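# Stand the full canister upright on the plate

## Task

Find the single canister that is full and set it upright on the plate, with every other canister still upright on the table. The result must hold by itself; if it stays put only because the gripper is holding it, it does not count.

## Robot and tools

Robot: one arm with seven joints, listed from base to hand: waist (-2.744 to 2.744 rad), shoulder (-1.784 to 1.784), upper arm roll (-2.901 to 2.901), elbow (-3.042 to -0.152), forearm roll (-2.807 to 2.807), wrist pitch (0.544 to 4.517), wrist roll (-3.016 to 3.016). It ends in a two-finger parallel gripper. Joint load limits in N m: waist 35, shoulder 35, upper arm roll 32, elbow 30, forearm roll 12, wrist pitch 12, wrist roll 12. The weight of anything held adds to these loads.

Frames: the scene frame sits on the table surface directly beneath the arm base. +z is up, and +y is to the left for someone facing along +x. The base may lean relative to the table, and the reported hand position gets less accurate far from the base. The gripper frame: fingers point along its +z, and they open and close along its y. end_effector_position is the spot between the pads when closed. Closed fingertips stick out about 33 mm past it, open ones about 9 mm. Closing pushes the tips roughly 24 mm further from the arm, so keep that clearance over a surface.

Row format (used by execute_actions and move): 9 numbers, each in [-1, 1], in this order: dx, dy, dz, rx, ry, rz, position, force_limit, speed. The first six are an offset, not a pose: they are measured in the gripper's own axes from the gripper's measured pose when the action begins. Scale: 1.0 equals 0.6 m for dx/dy/dz and 180 degrees for rotation; rx, ry, rz form a single rotation vector. position is absolute: +1 fully open (140 mm), about -0.8 where the pads touch, -1 closes until blocked. force_limit maps -1/0/+1 to roughly 14/60/107 N (parts up to 40 mm wide). speed is how fast the pad gap changes: -1/0/+1 gives about 30/140/250 mm/s.

execute_actions(actions): a list of actions; each action is a list of up to 15 rows, each row run for one 1/30 s step, 15 steps per action. A table with fewer rows repeats its final row for the remaining steps. Every row in an action is an offset from that action's starting pose, not from the row before. For a call's first action, the start is the last pose reported in this scene. An empty list just returns state and images. Each step, the commanded pose is limited to 70 mm and 16 degrees away from the measured pose; damped inverse kinematics follows, favouring position over orientation. After an action the arm travels at most to the last limited pose, so large offsets need follow-up actions.

move(target, speed, blocking): target is one row as above, offset from the pose in the latest result that reports one. The gripper follows a straight line there, taking the shorter rotation. speed is in m/s, 0.002 to 0.5, default 0.25; rotation is capped at twice that in rad/s. A path lasts 0.5 to 10 s and is cut off at 10 s. It ignores obstacles, lags and can overshoot the speed, mostly with a near-straight arm. Finger values are sent at the start. Faster contact and targets deeper past the contact hit harder. blocking=false returns after 0.5 s while motion continues; until a result shows it ended, further rows and moves are refused, so use wait or stop. The result adds a move: line with the ending (done, off_target, moving, held, fault), the limits that acted (paced = pose clipped; held = a check blocked steps, after which the arm may surge fast) and distance from target.

wait(seconds): 0 to 10; lets time pass while the last command holds, returning early if a running move ends. stop(): brakes a running move; it needs braking room, and the fingers carry on. zoom_image(camera, region): camera is cam_head_left, cam_head_right or cam_wrist (each 896x504); region is [x0, y0, x1, y1] in pixels from the top-left, at most 504 by 504. finished_scene(scene): ends the current scene by its number, irreversibly, and reports success; the goal must already be met and stable.

Results: the state line gives end_effector_position (m) and end_effector_quat_wxyz in the scene frame. Hand target is where the controller is currently heading. pose unreachable means the clearance check (which treats the base mount as arm) altered or blocked the command. object_status: 0 moving, 1 stopped while opening, 2 stopped while closing (a grip), 3 reached the requested position or pads met (thin items may still be held). Confirm a grip by seeing 2 after sending -1. Stopped fingers stay until the position value changes by 0.01 or more, or the object yields or is lost. To squeeze harder while at 2, raise force_limit and switch position between -1 and -0.98. position_measured is in counts: 3 fully open, 230 pads closed, not linear in mm. Joint torques are total drive output, with offsets and noise; external joint torques estimate outside loads including friction and held weight, with extra lines for up to four earlier actions. MOTOR HOT warns of heating; OVER-TEMPERATURE FAULT means brakes are on until cooled. A TORQUE FAULT halts the arm for 10 s and drops the rest of the call.

Avoid: anything leaving the table, dropped or slipping canisters, slamming, hard impacts, strong pushes, and knocking over the other canisters. Brief external tugs on held parts or nudges to loose objects may happen. The robot keeps its last command while you think.

Each tool is called after "Emit:" by a JSON object that holds its "api" and its "payload", one argument or row to a line.

## Session

I'll start by looking at the scene.

Emit:
{"api": "execute_actions", "payload": {
  "actions": []
}}

Scene clock: 0.00 s.
end_effector_position=(+0.4599, +0.1267, +0.2728) position_measured=3 object_status=3 end_effector_quat_wxyz=(+0.148, +0.981, -0.049, +0.119)
Joint positions: [ 0.374 -0.301  0.045 -2.368 -0.416  2.093 -0.798]
Joint velocities: [ 0.    -0.001 -0.001  0.    -0.001 -0.001  0.001]
Joint torques (N m, as the joint torque sensors report them, + toward a larger angle): no reading
External joint torques (N m, as the arm's controller estimates them; a push from outside toward a larger angle lowers the number): no reading
Hand target: +0.460, +0.127, +0.273; +0.148, +0.981, -0.049, +0.119

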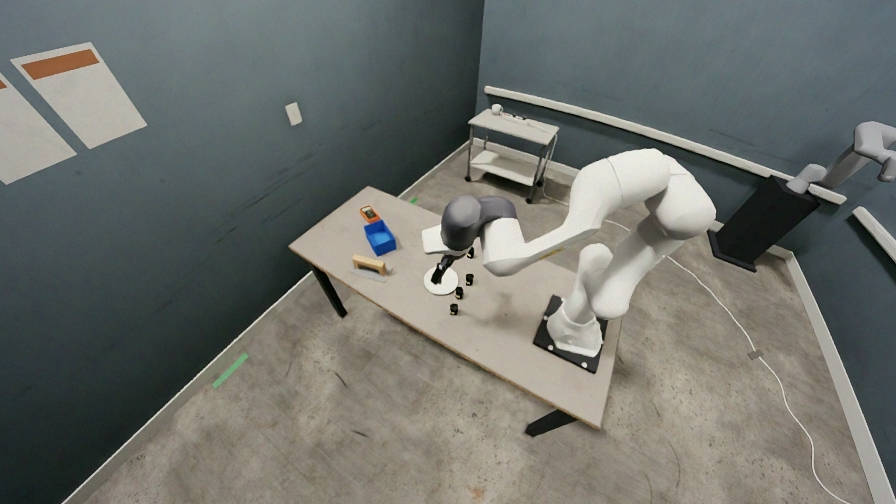

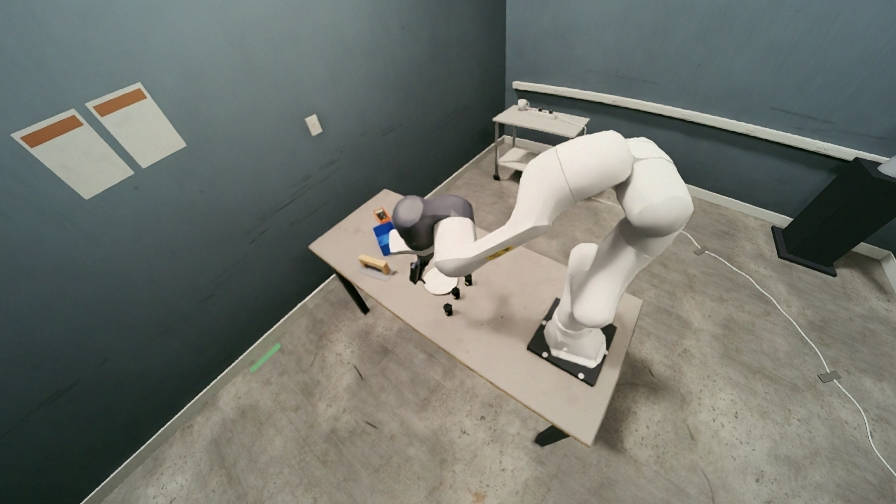

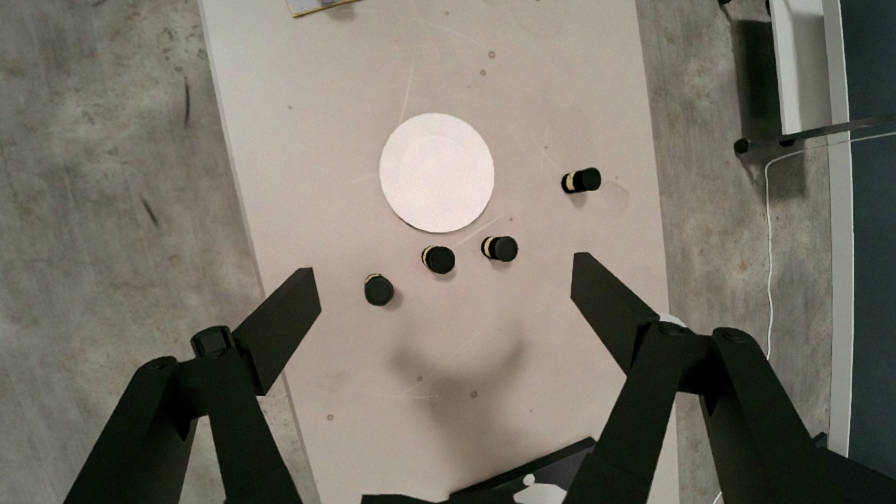

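Emit:
{"api": "zoom_image", "payload": {
  "camera": "cam_wrist",
  "region": [300, 90, 660, 330]
}}

Emit:
{"api": "zoom_image", "payload": {
  "camera": "cam_head_left",
  "region": [380, 220, 540, 330]
}}

Region (300, 90, 660, 330) of cam_wrist's 896x504 image, scaled by 1.400, with more detail than that image has.

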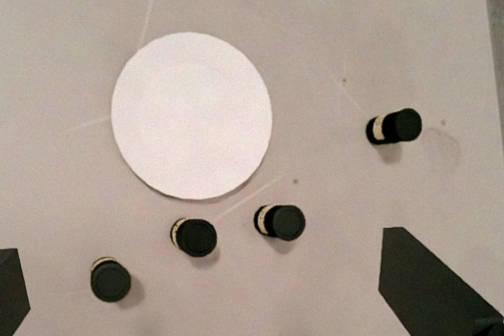

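Region (380, 220, 540, 330) of cam_head_left's 896x504 image, scaled by 3.150, with more detail than that image has; it fills the top 346 rows of this view, and the rest is white.

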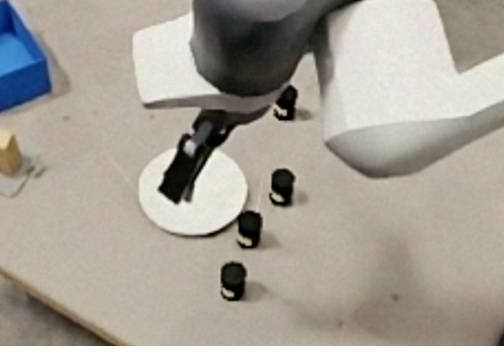

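Emit:
{"api": "move", "payload": {
  "target": [0, 0, 0, 0.0948, -0.0762, -0.0314, 1, 0, 0],
  "speed": 0.2
}}

Scene clock: 22.33 s.
end_effector_position=(+0.4608, +0.1271, +0.2738) position_measured=3 object_status=3 end_effector_quat_wxyz=(-0.001, +1.000, -0.004, +0.003)
Joint positions: [ 0.486 -0.246 -0.254 -2.249 -0.062  2.016 -1.249]
Joint velocities: [ 0.     0.002  0.001  0.     0.003 -0.002 -0.031]
Joint torques (N m, as the joint torque sensors report them, + toward a larger angle): [  0.67 -20.64   0.16  24.5    1.43   1.91  -0.12]
External joint torques (N m, as the arm's controller estimates them; a push from outside toward a larger angle lowers the number): [ 0.71  1.94 -1.39  0.44  0.65 -0.63 -0.12]
Hand target: +0.460, +0.128, +0.274; -0.002, +1.000, +0.002, +0.001
Off the commanded pose: 0.001 m, 1 deg.
move: done

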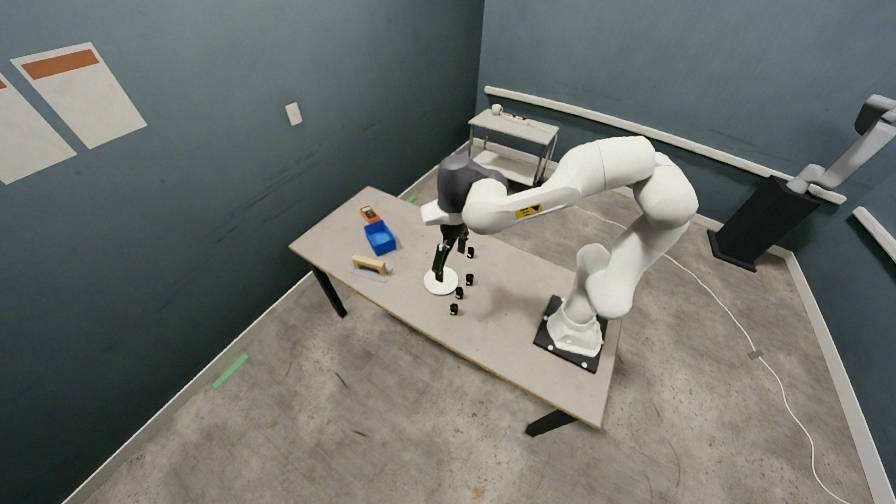

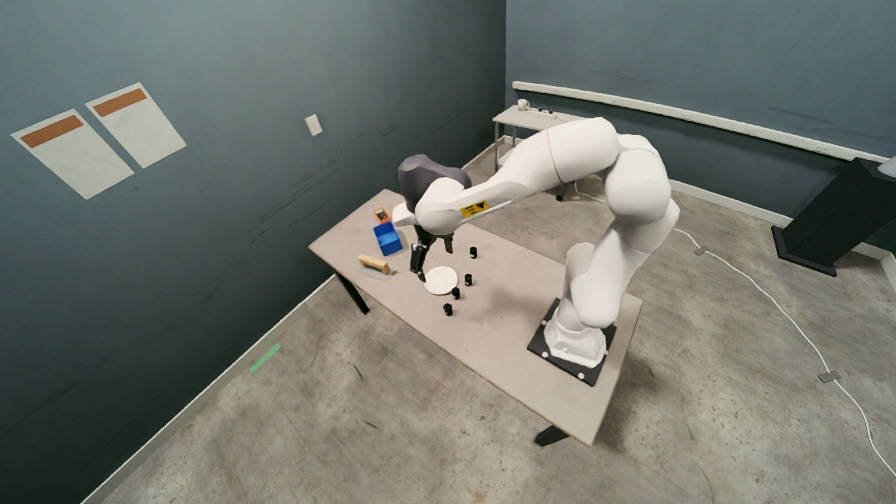

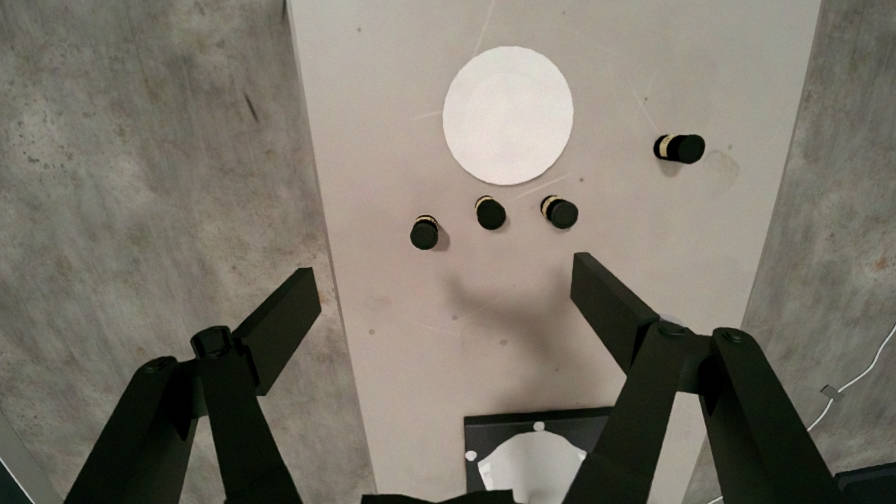

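Emit:
{"api": "move", "payload": {
  "target": [-0.05, -0.048, 0.207, 0, 0, 0, 0.1, 0, 0],
  "speed": 0.2
}}

Scene clock: 78.67 s.
end_effector_position=(+0.4350, +0.1519, +0.1496) position_measured=117 object_status=3 end_effector_quat_wxyz=(+0.002, +1.000, -0.004, +0.003)
Joint positions: [ 0.509 -0.137 -0.224 -2.482 -0.042  2.353 -1.197]
Joint velocities: [-0.    -0.002 -0.001 -0.    -0.001  0.011  0.011]
Joint torques (N m, as the joint torque sensors report them, + toward a larger angle): [  0.61 -22.32   1.68  18.95   1.24   2.73   0.14]
External joint torques (N m, as the arm's controller estimates them; a push from outside toward a larger angle lowers the number): [ 0.77  2.06  1.16 -2.73  0.63  0.19  0.14]
Hand target: +0.434, +0.154, +0.148; +0.001, +1.000, -0.006, +0.003
Off the commanded pose: 0.006 m, 0 deg.
move: off_target

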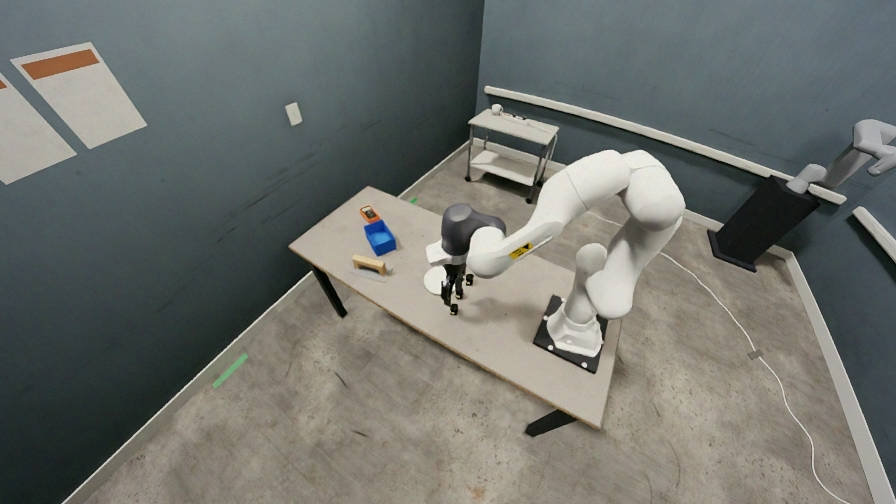

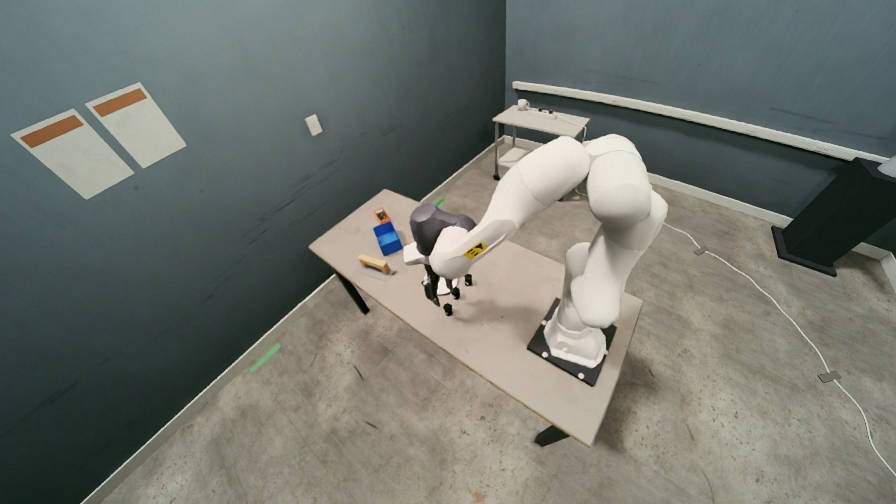

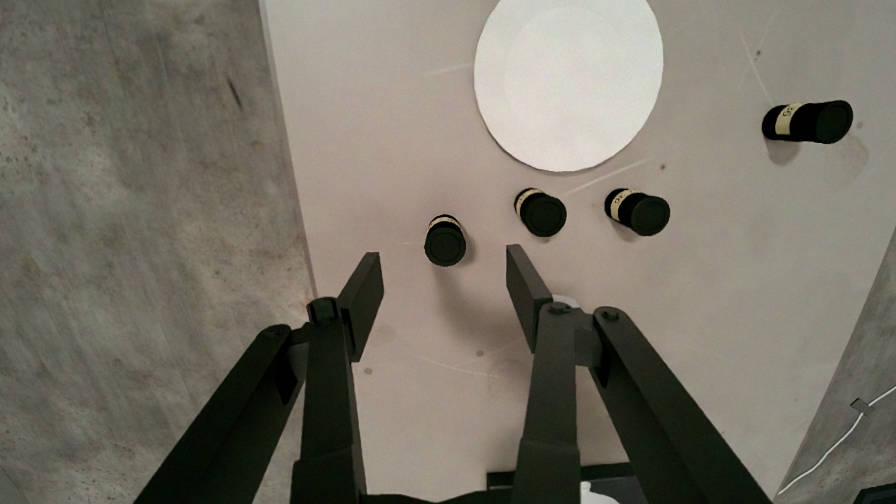

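Emit:
{"api": "move", "payload": {
  "target": [-0.012, 0, 0.1, 0, 0, 0, 0.1, 0, 0],
  "speed": 0.15
}}

Scene clock: 87.53 s.
end_effector_position=(+0.4296, +0.1491, +0.0898) position_measured=117 object_status=3 end_effector_quat_wxyz=(+0.004, +1.000, -0.008, +0.003)
Joint positions: [ 0.509 -0.024 -0.224 -2.544 -0.016  2.524 -1.208]
Joint velocities: [ 0.001  0.002  0.     0.001  0.     0.012 -0.005]
Joint torques (N m, as the joint torque sensors report them, + toward a larger angle): [  0.35 -23.71   0.46  17.56   1.1    2.74  -0.16]
External joint torques (N m, as the arm's controller estimates them; a push from outside toward a larger angle lowers the number): [ 0.47  2.31  0.46 -2.04  0.59  0.2  -0.16]
Hand target: +0.429, +0.151, +0.089; +0.003, +1.000, -0.005, +0.004
Off the commanded pose: 0.003 m, 0 deg.
move: done

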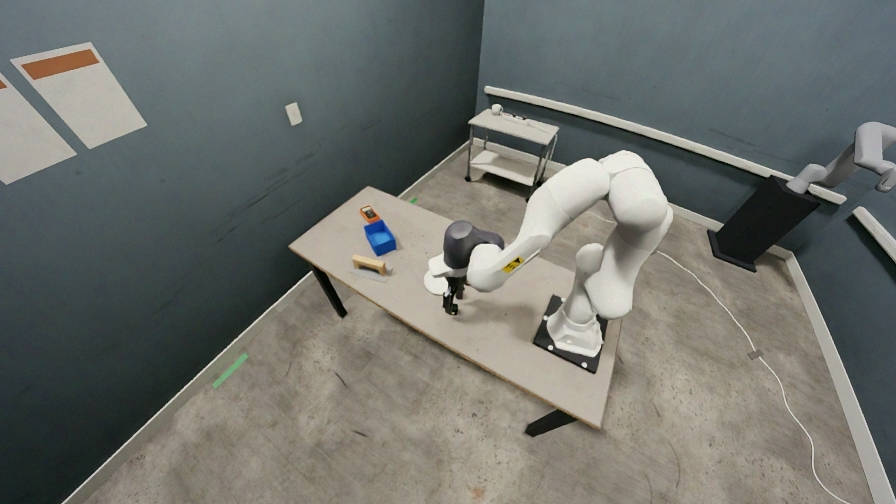

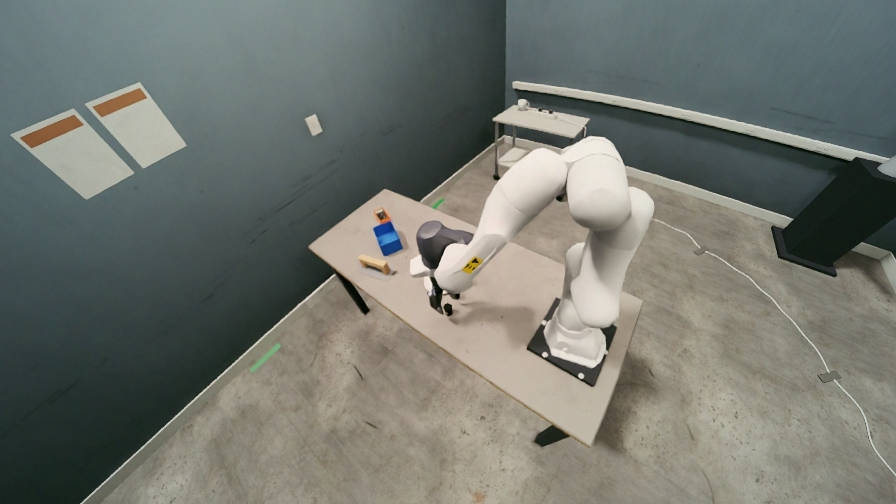

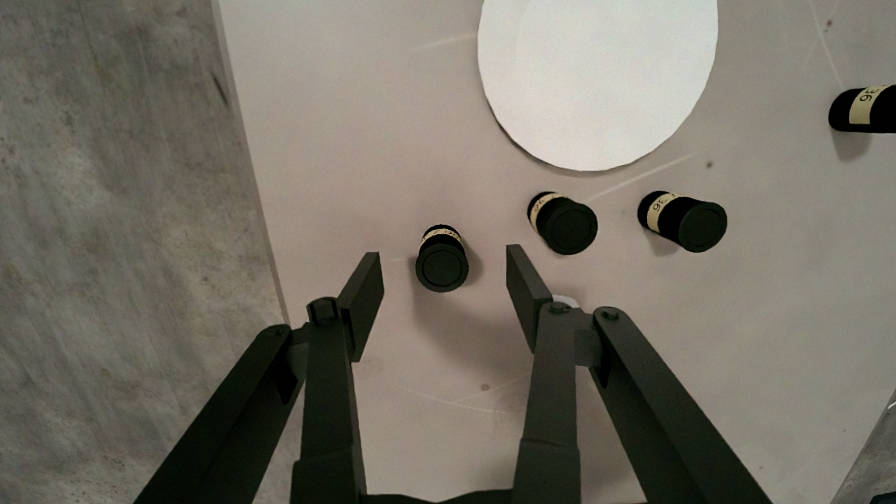

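Emit:
{"api": "move", "payload": {
  "target": [0, 0, 0.083, 0, 0, 0, 0.1, 0, 0],
  "speed": 0.1
}}

Scene clock: 99.50 s.
end_effector_position=(+0.4306, +0.1469, +0.0402) position_measured=117 object_status=3 end_effector_quat_wxyz=(+0.006, +1.000, -0.011, +0.003)
Joint positions: [ 0.509  0.106 -0.22  -2.554  0.034  2.66  -1.239]
Joint velocities: [-0.     0.001  0.     0.002  0.005  0.013 -0.014]
Joint torques (N m, as the joint torque sensors report them, + toward a larger angle): [ -0.69 -26.02   0.55  15.96   1.17   2.64  -0.15]
External joint torques (N m, as the arm's controller estimates them; a push from outside toward a larger angle lowers the number): [-0.57  2.55  1.19 -1.69  0.76  0.1  -0.15]
Hand target: +0.431, +0.148, +0.040; +0.005, +1.000, -0.008, +0.004
Off the commanded pose: 0.002 m, 0 deg.
move: done

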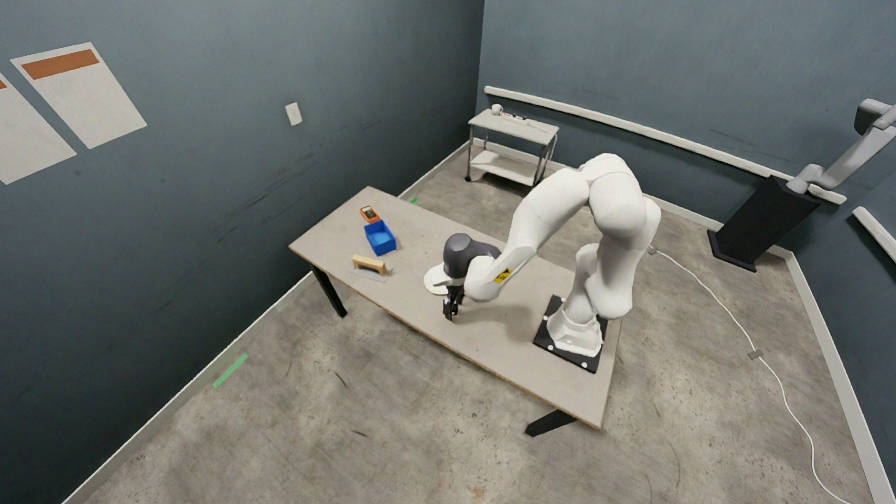

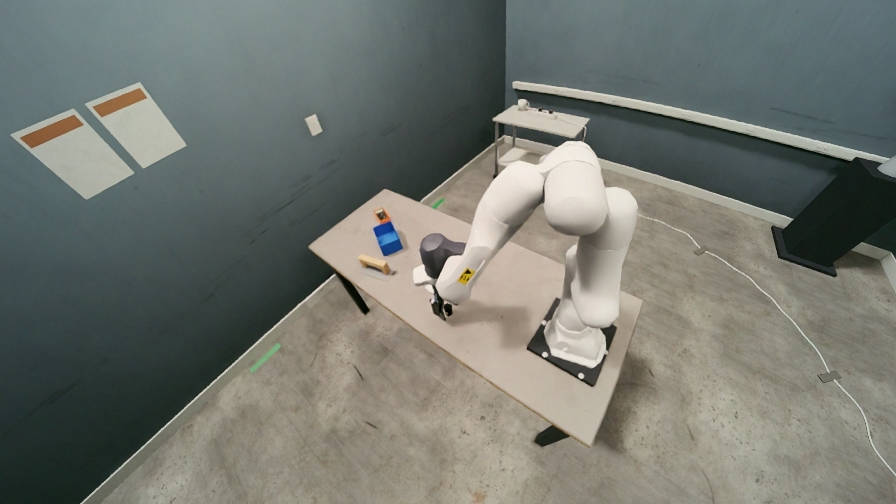

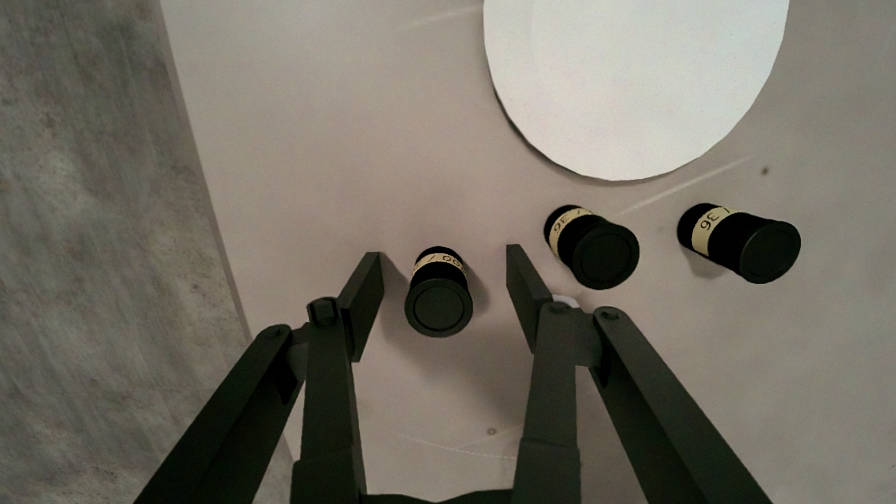

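Emit:
{"api": "move", "payload": {
  "target": [0, 0, -0.083, 0, 0, 0, 0.1, 0, 0],
  "speed": 0.08
}}

Emit:
{"api": "move", "payload": {
  "target": [0, -0.003, 0.083, 0, 0, 0, 0.1, 0, 0],
  "speed": 0.08
}}

Emit:
{"api": "execute_actions", "payload": {
  "actions": [
    [[0, 0, 0, 0, 0, 0, -1, 0, 0]],
    [[0, 0, 0, 0, 0, 0, -1, 0, 0]]
  ]
}}

Emit:
{"api": "move", "payload": {
  "target": [0, 0, -0.083, 0, 0, 0, -1, 0, 0],
  "speed": 0.08
}}

Scene clock: 105.50 s.
end_effector_position=(+0.4289, +0.1500, +0.0896) position_measured=117 object_status=3 end_effector_quat_wxyz=(+0.004, +1.000, -0.007, +0.003)
Joint positions: [ 0.509 -0.024 -0.222 -2.544 -0.016  2.524 -1.208]
Joint velocities: [-0.001  0.001  0.    -0.002 -0.001 -0.011  0.008]
Joint torques (N m, as the joint torque sensors report them, + toward a larger angle): [ -1.76 -26.02  -1.23  19.27  -0.07   1.96   0.15]
External joint torques (N m, as the arm's controller estimates them; a push from outside toward a larger angle lowers the number): [-1.63  0.1  -1.22 -0.3  -0.57 -0.58  0.15]
Hand target: +0.429, +0.148, +0.090; +0.005, +1.000, -0.011, +0.003
Off the commanded pose: 0.003 m, 1 deg.
move: done

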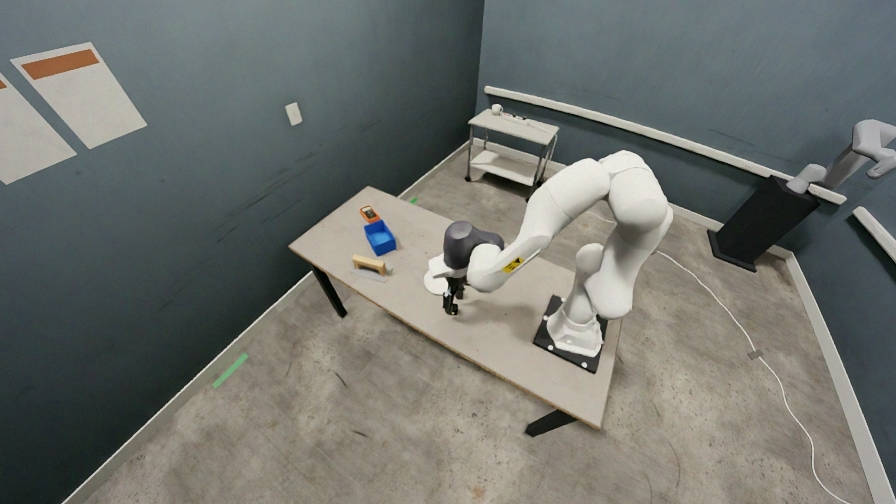

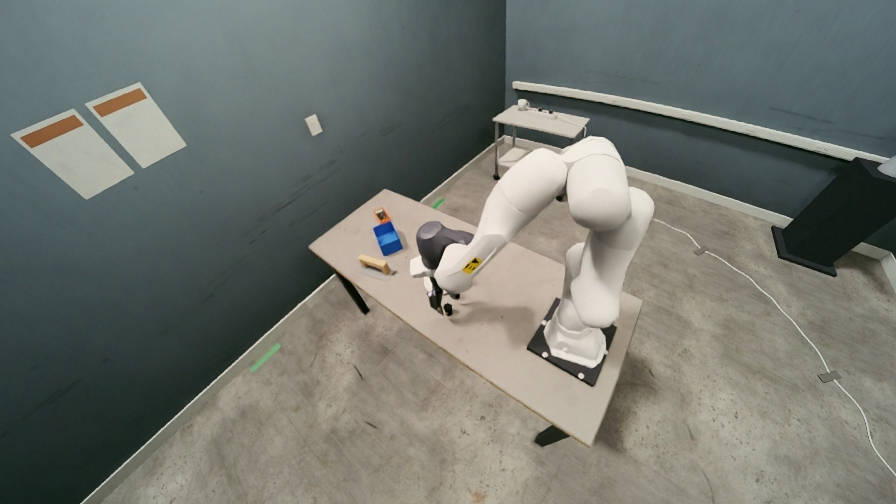

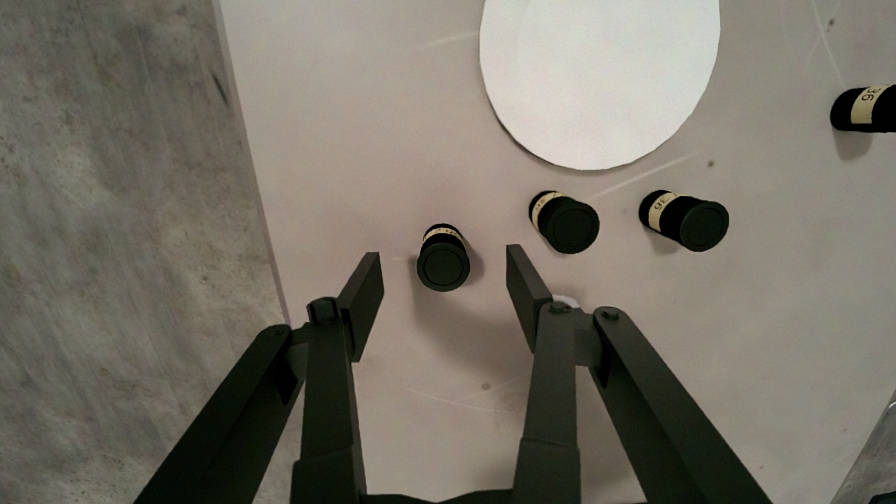

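Scene clock: 106.67 s.
end_effector_position=(+0.4302, +0.1495, +0.0400) position_measured=117 object_status=3 end_effector_quat_wxyz=(+0.006, +1.000, -0.011, +0.003)
Joint positions: [ 0.509  0.108 -0.214 -2.552  0.033  2.659 -1.235]
Joint velocities: [ 0.     0.001  0.001  0.001  0.002  0.01  -0.012]
Joint torques (N m, as the joint torque sensors report them, + toward a larger angle): [ -0.35 -26.36   0.41  15.83   0.92   2.67  -0.15]
External joint torques (N m, as the arm's controller estimates them; a push from outside toward a larger angle lowers the number): [-0.21  2.21  1.07 -1.74  0.51  0.14 -0.15]
Hand target: +0.430, +0.151, +0.039; +0.005, +1.000, -0.007, +0.004
Off the commanded pose: 0.002 m, 0 deg.
move: done

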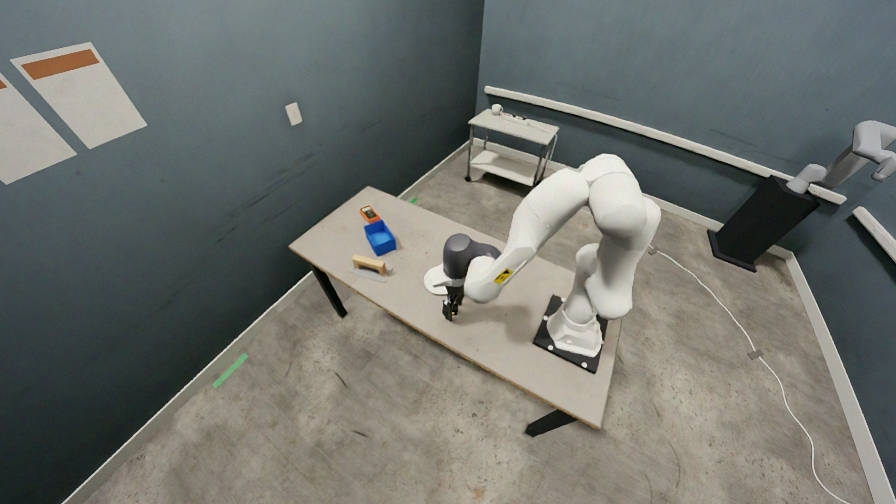

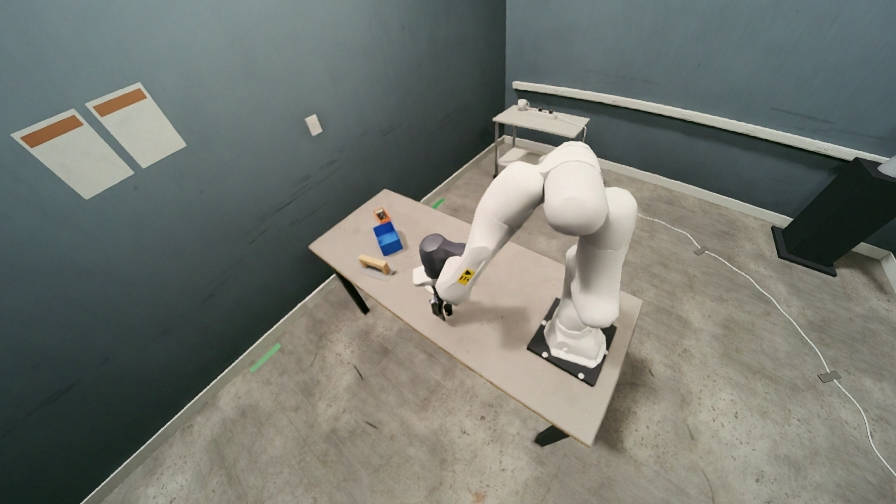

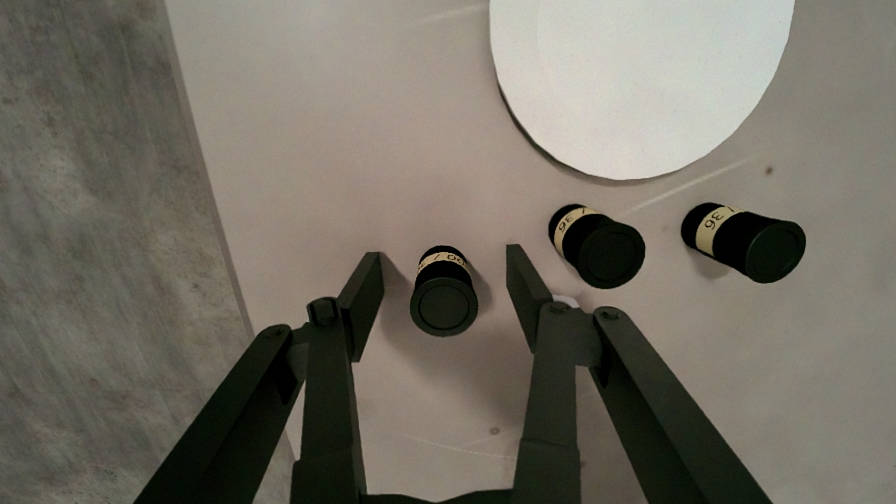

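Scene clock: 107.67 s.
end_effector_position=(+0.4303, +0.1496, +0.0402) position_measured=186 object_status=2 end_effector_quat_wxyz=(+0.006, +1.000, -0.011, +0.003)
Joint positions: [ 0.509  0.107 -0.214 -2.552  0.033  2.659 -1.235]
Joint velocities: [ 0.001  0.     0.001 -0.001  0.001  0.     0.001]
Joint torques (N m, as the joint torque sensors report them, + toward a larger angle): [ -0.47 -27.14  -0.69  16.33   0.46   2.34   0.03]
External joint torques (N m, as the arm's controller estimates them; a push from outside toward a larger angle lowers the number): [-0.34  1.35 -0.05 -1.21  0.04 -0.19  0.03]
External joint torques at the end of the 1st action: [-0.42  1.54  0.03 -1.37  0.04 -0.23 -0.01]
Hand target: +0.430, +0.150, +0.040; +0.006, +1.000, -0.011, +0.003
Off the commanded pose: 0.000 m, 0 deg.

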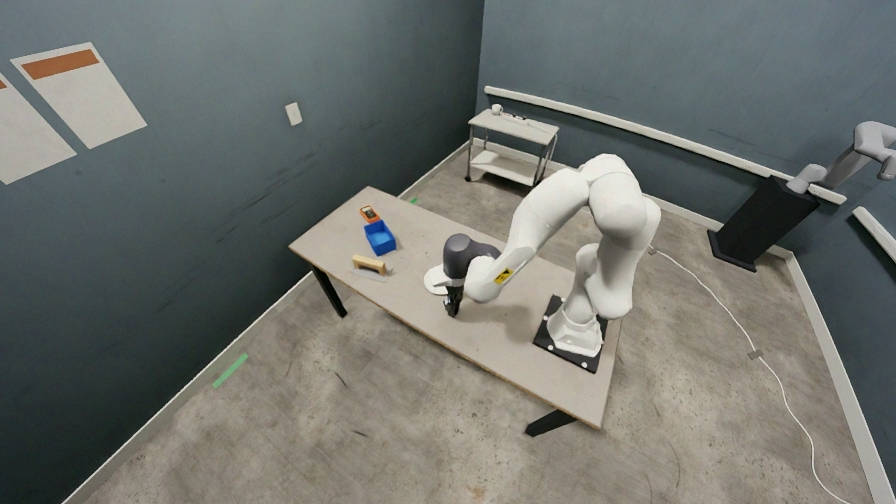

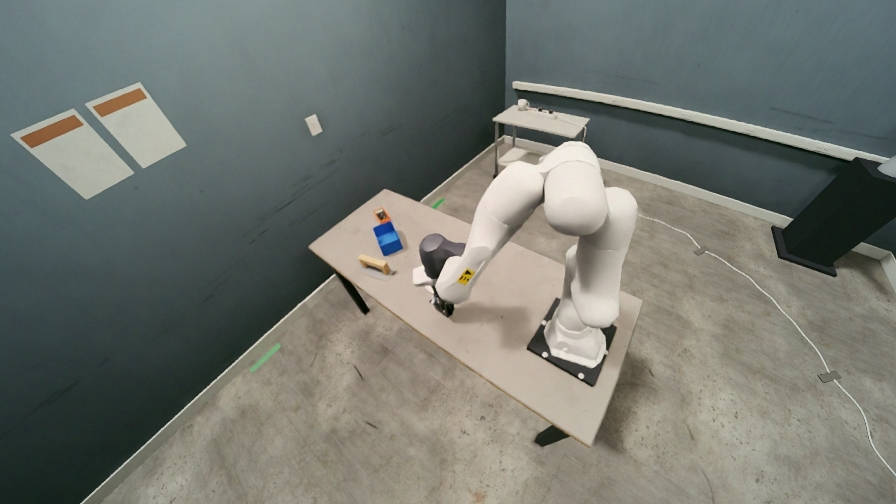

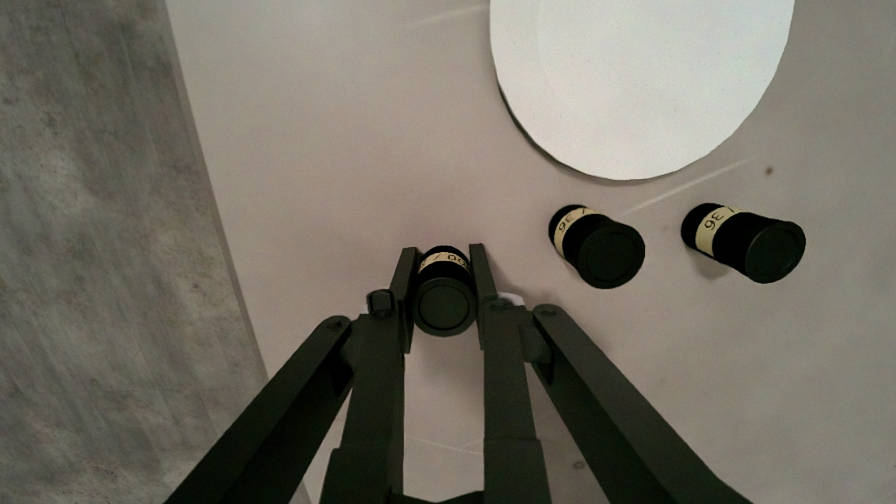

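Scene clock: 108.83 s.
end_effector_position=(+0.4285, +0.1527, +0.0895) position_measured=186 object_status=2 end_effector_quat_wxyz=(+0.004, +1.000, -0.006, +0.003)
Joint positions: [ 0.509 -0.023 -0.216 -2.543 -0.015  2.523 -1.204]
Joint velocities: [ 0.001 -0.001  0.001 -0.001 -0.002 -0.01   0.008]
Joint torques (N m, as the joint torque sensors report them, + toward a larger angle): [ -1.62 -25.93  -1.12  19.06  -0.16   1.93   0.13]
External joint torques (N m, as the arm's controller estimates them; a push from outside toward a larger angle lowers the number): [-1.51  0.33 -1.12 -0.6  -0.66 -0.61  0.13]
Hand target: +0.429, +0.151, +0.090; +0.005, +1.000, -0.010, +0.003
Off the commanded pose: 0.003 m, 1 deg.
move: done

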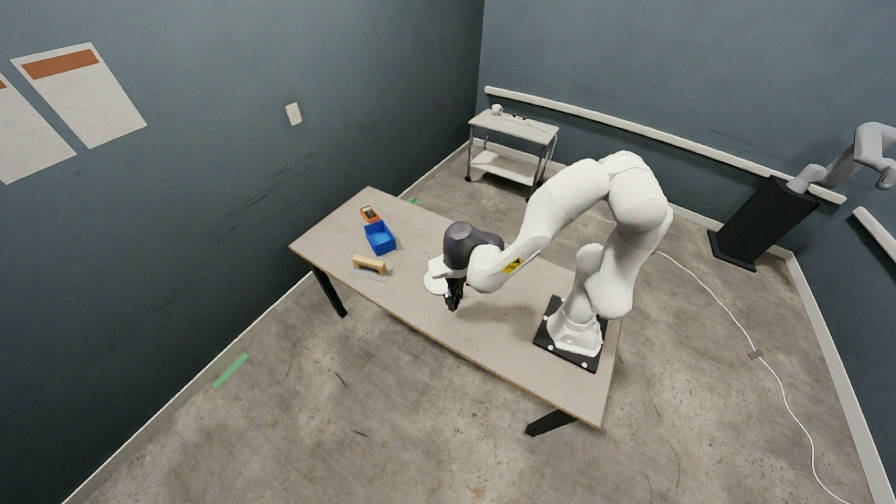

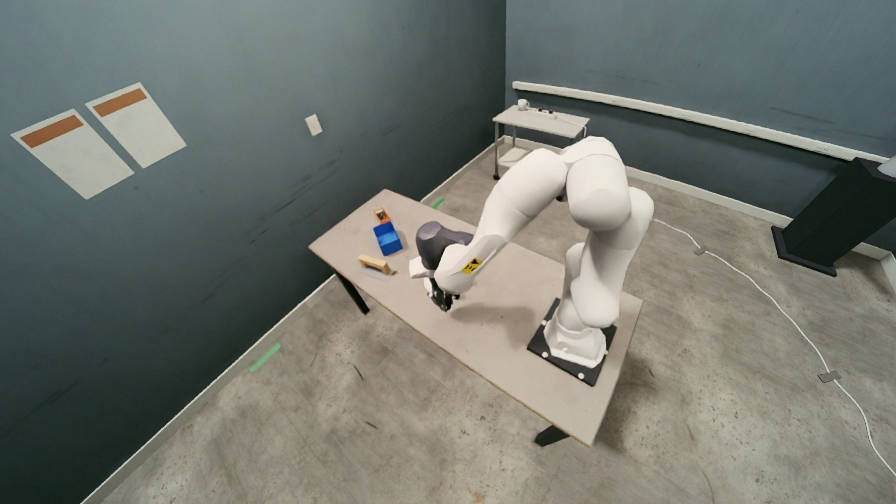

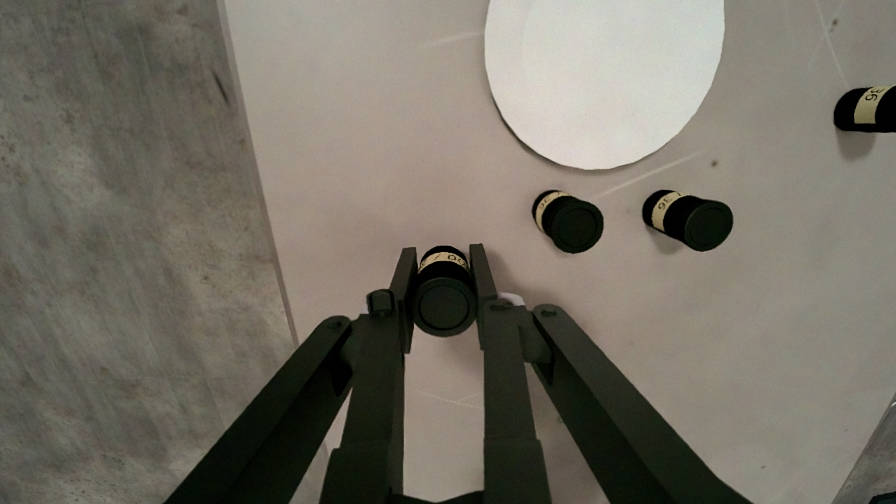

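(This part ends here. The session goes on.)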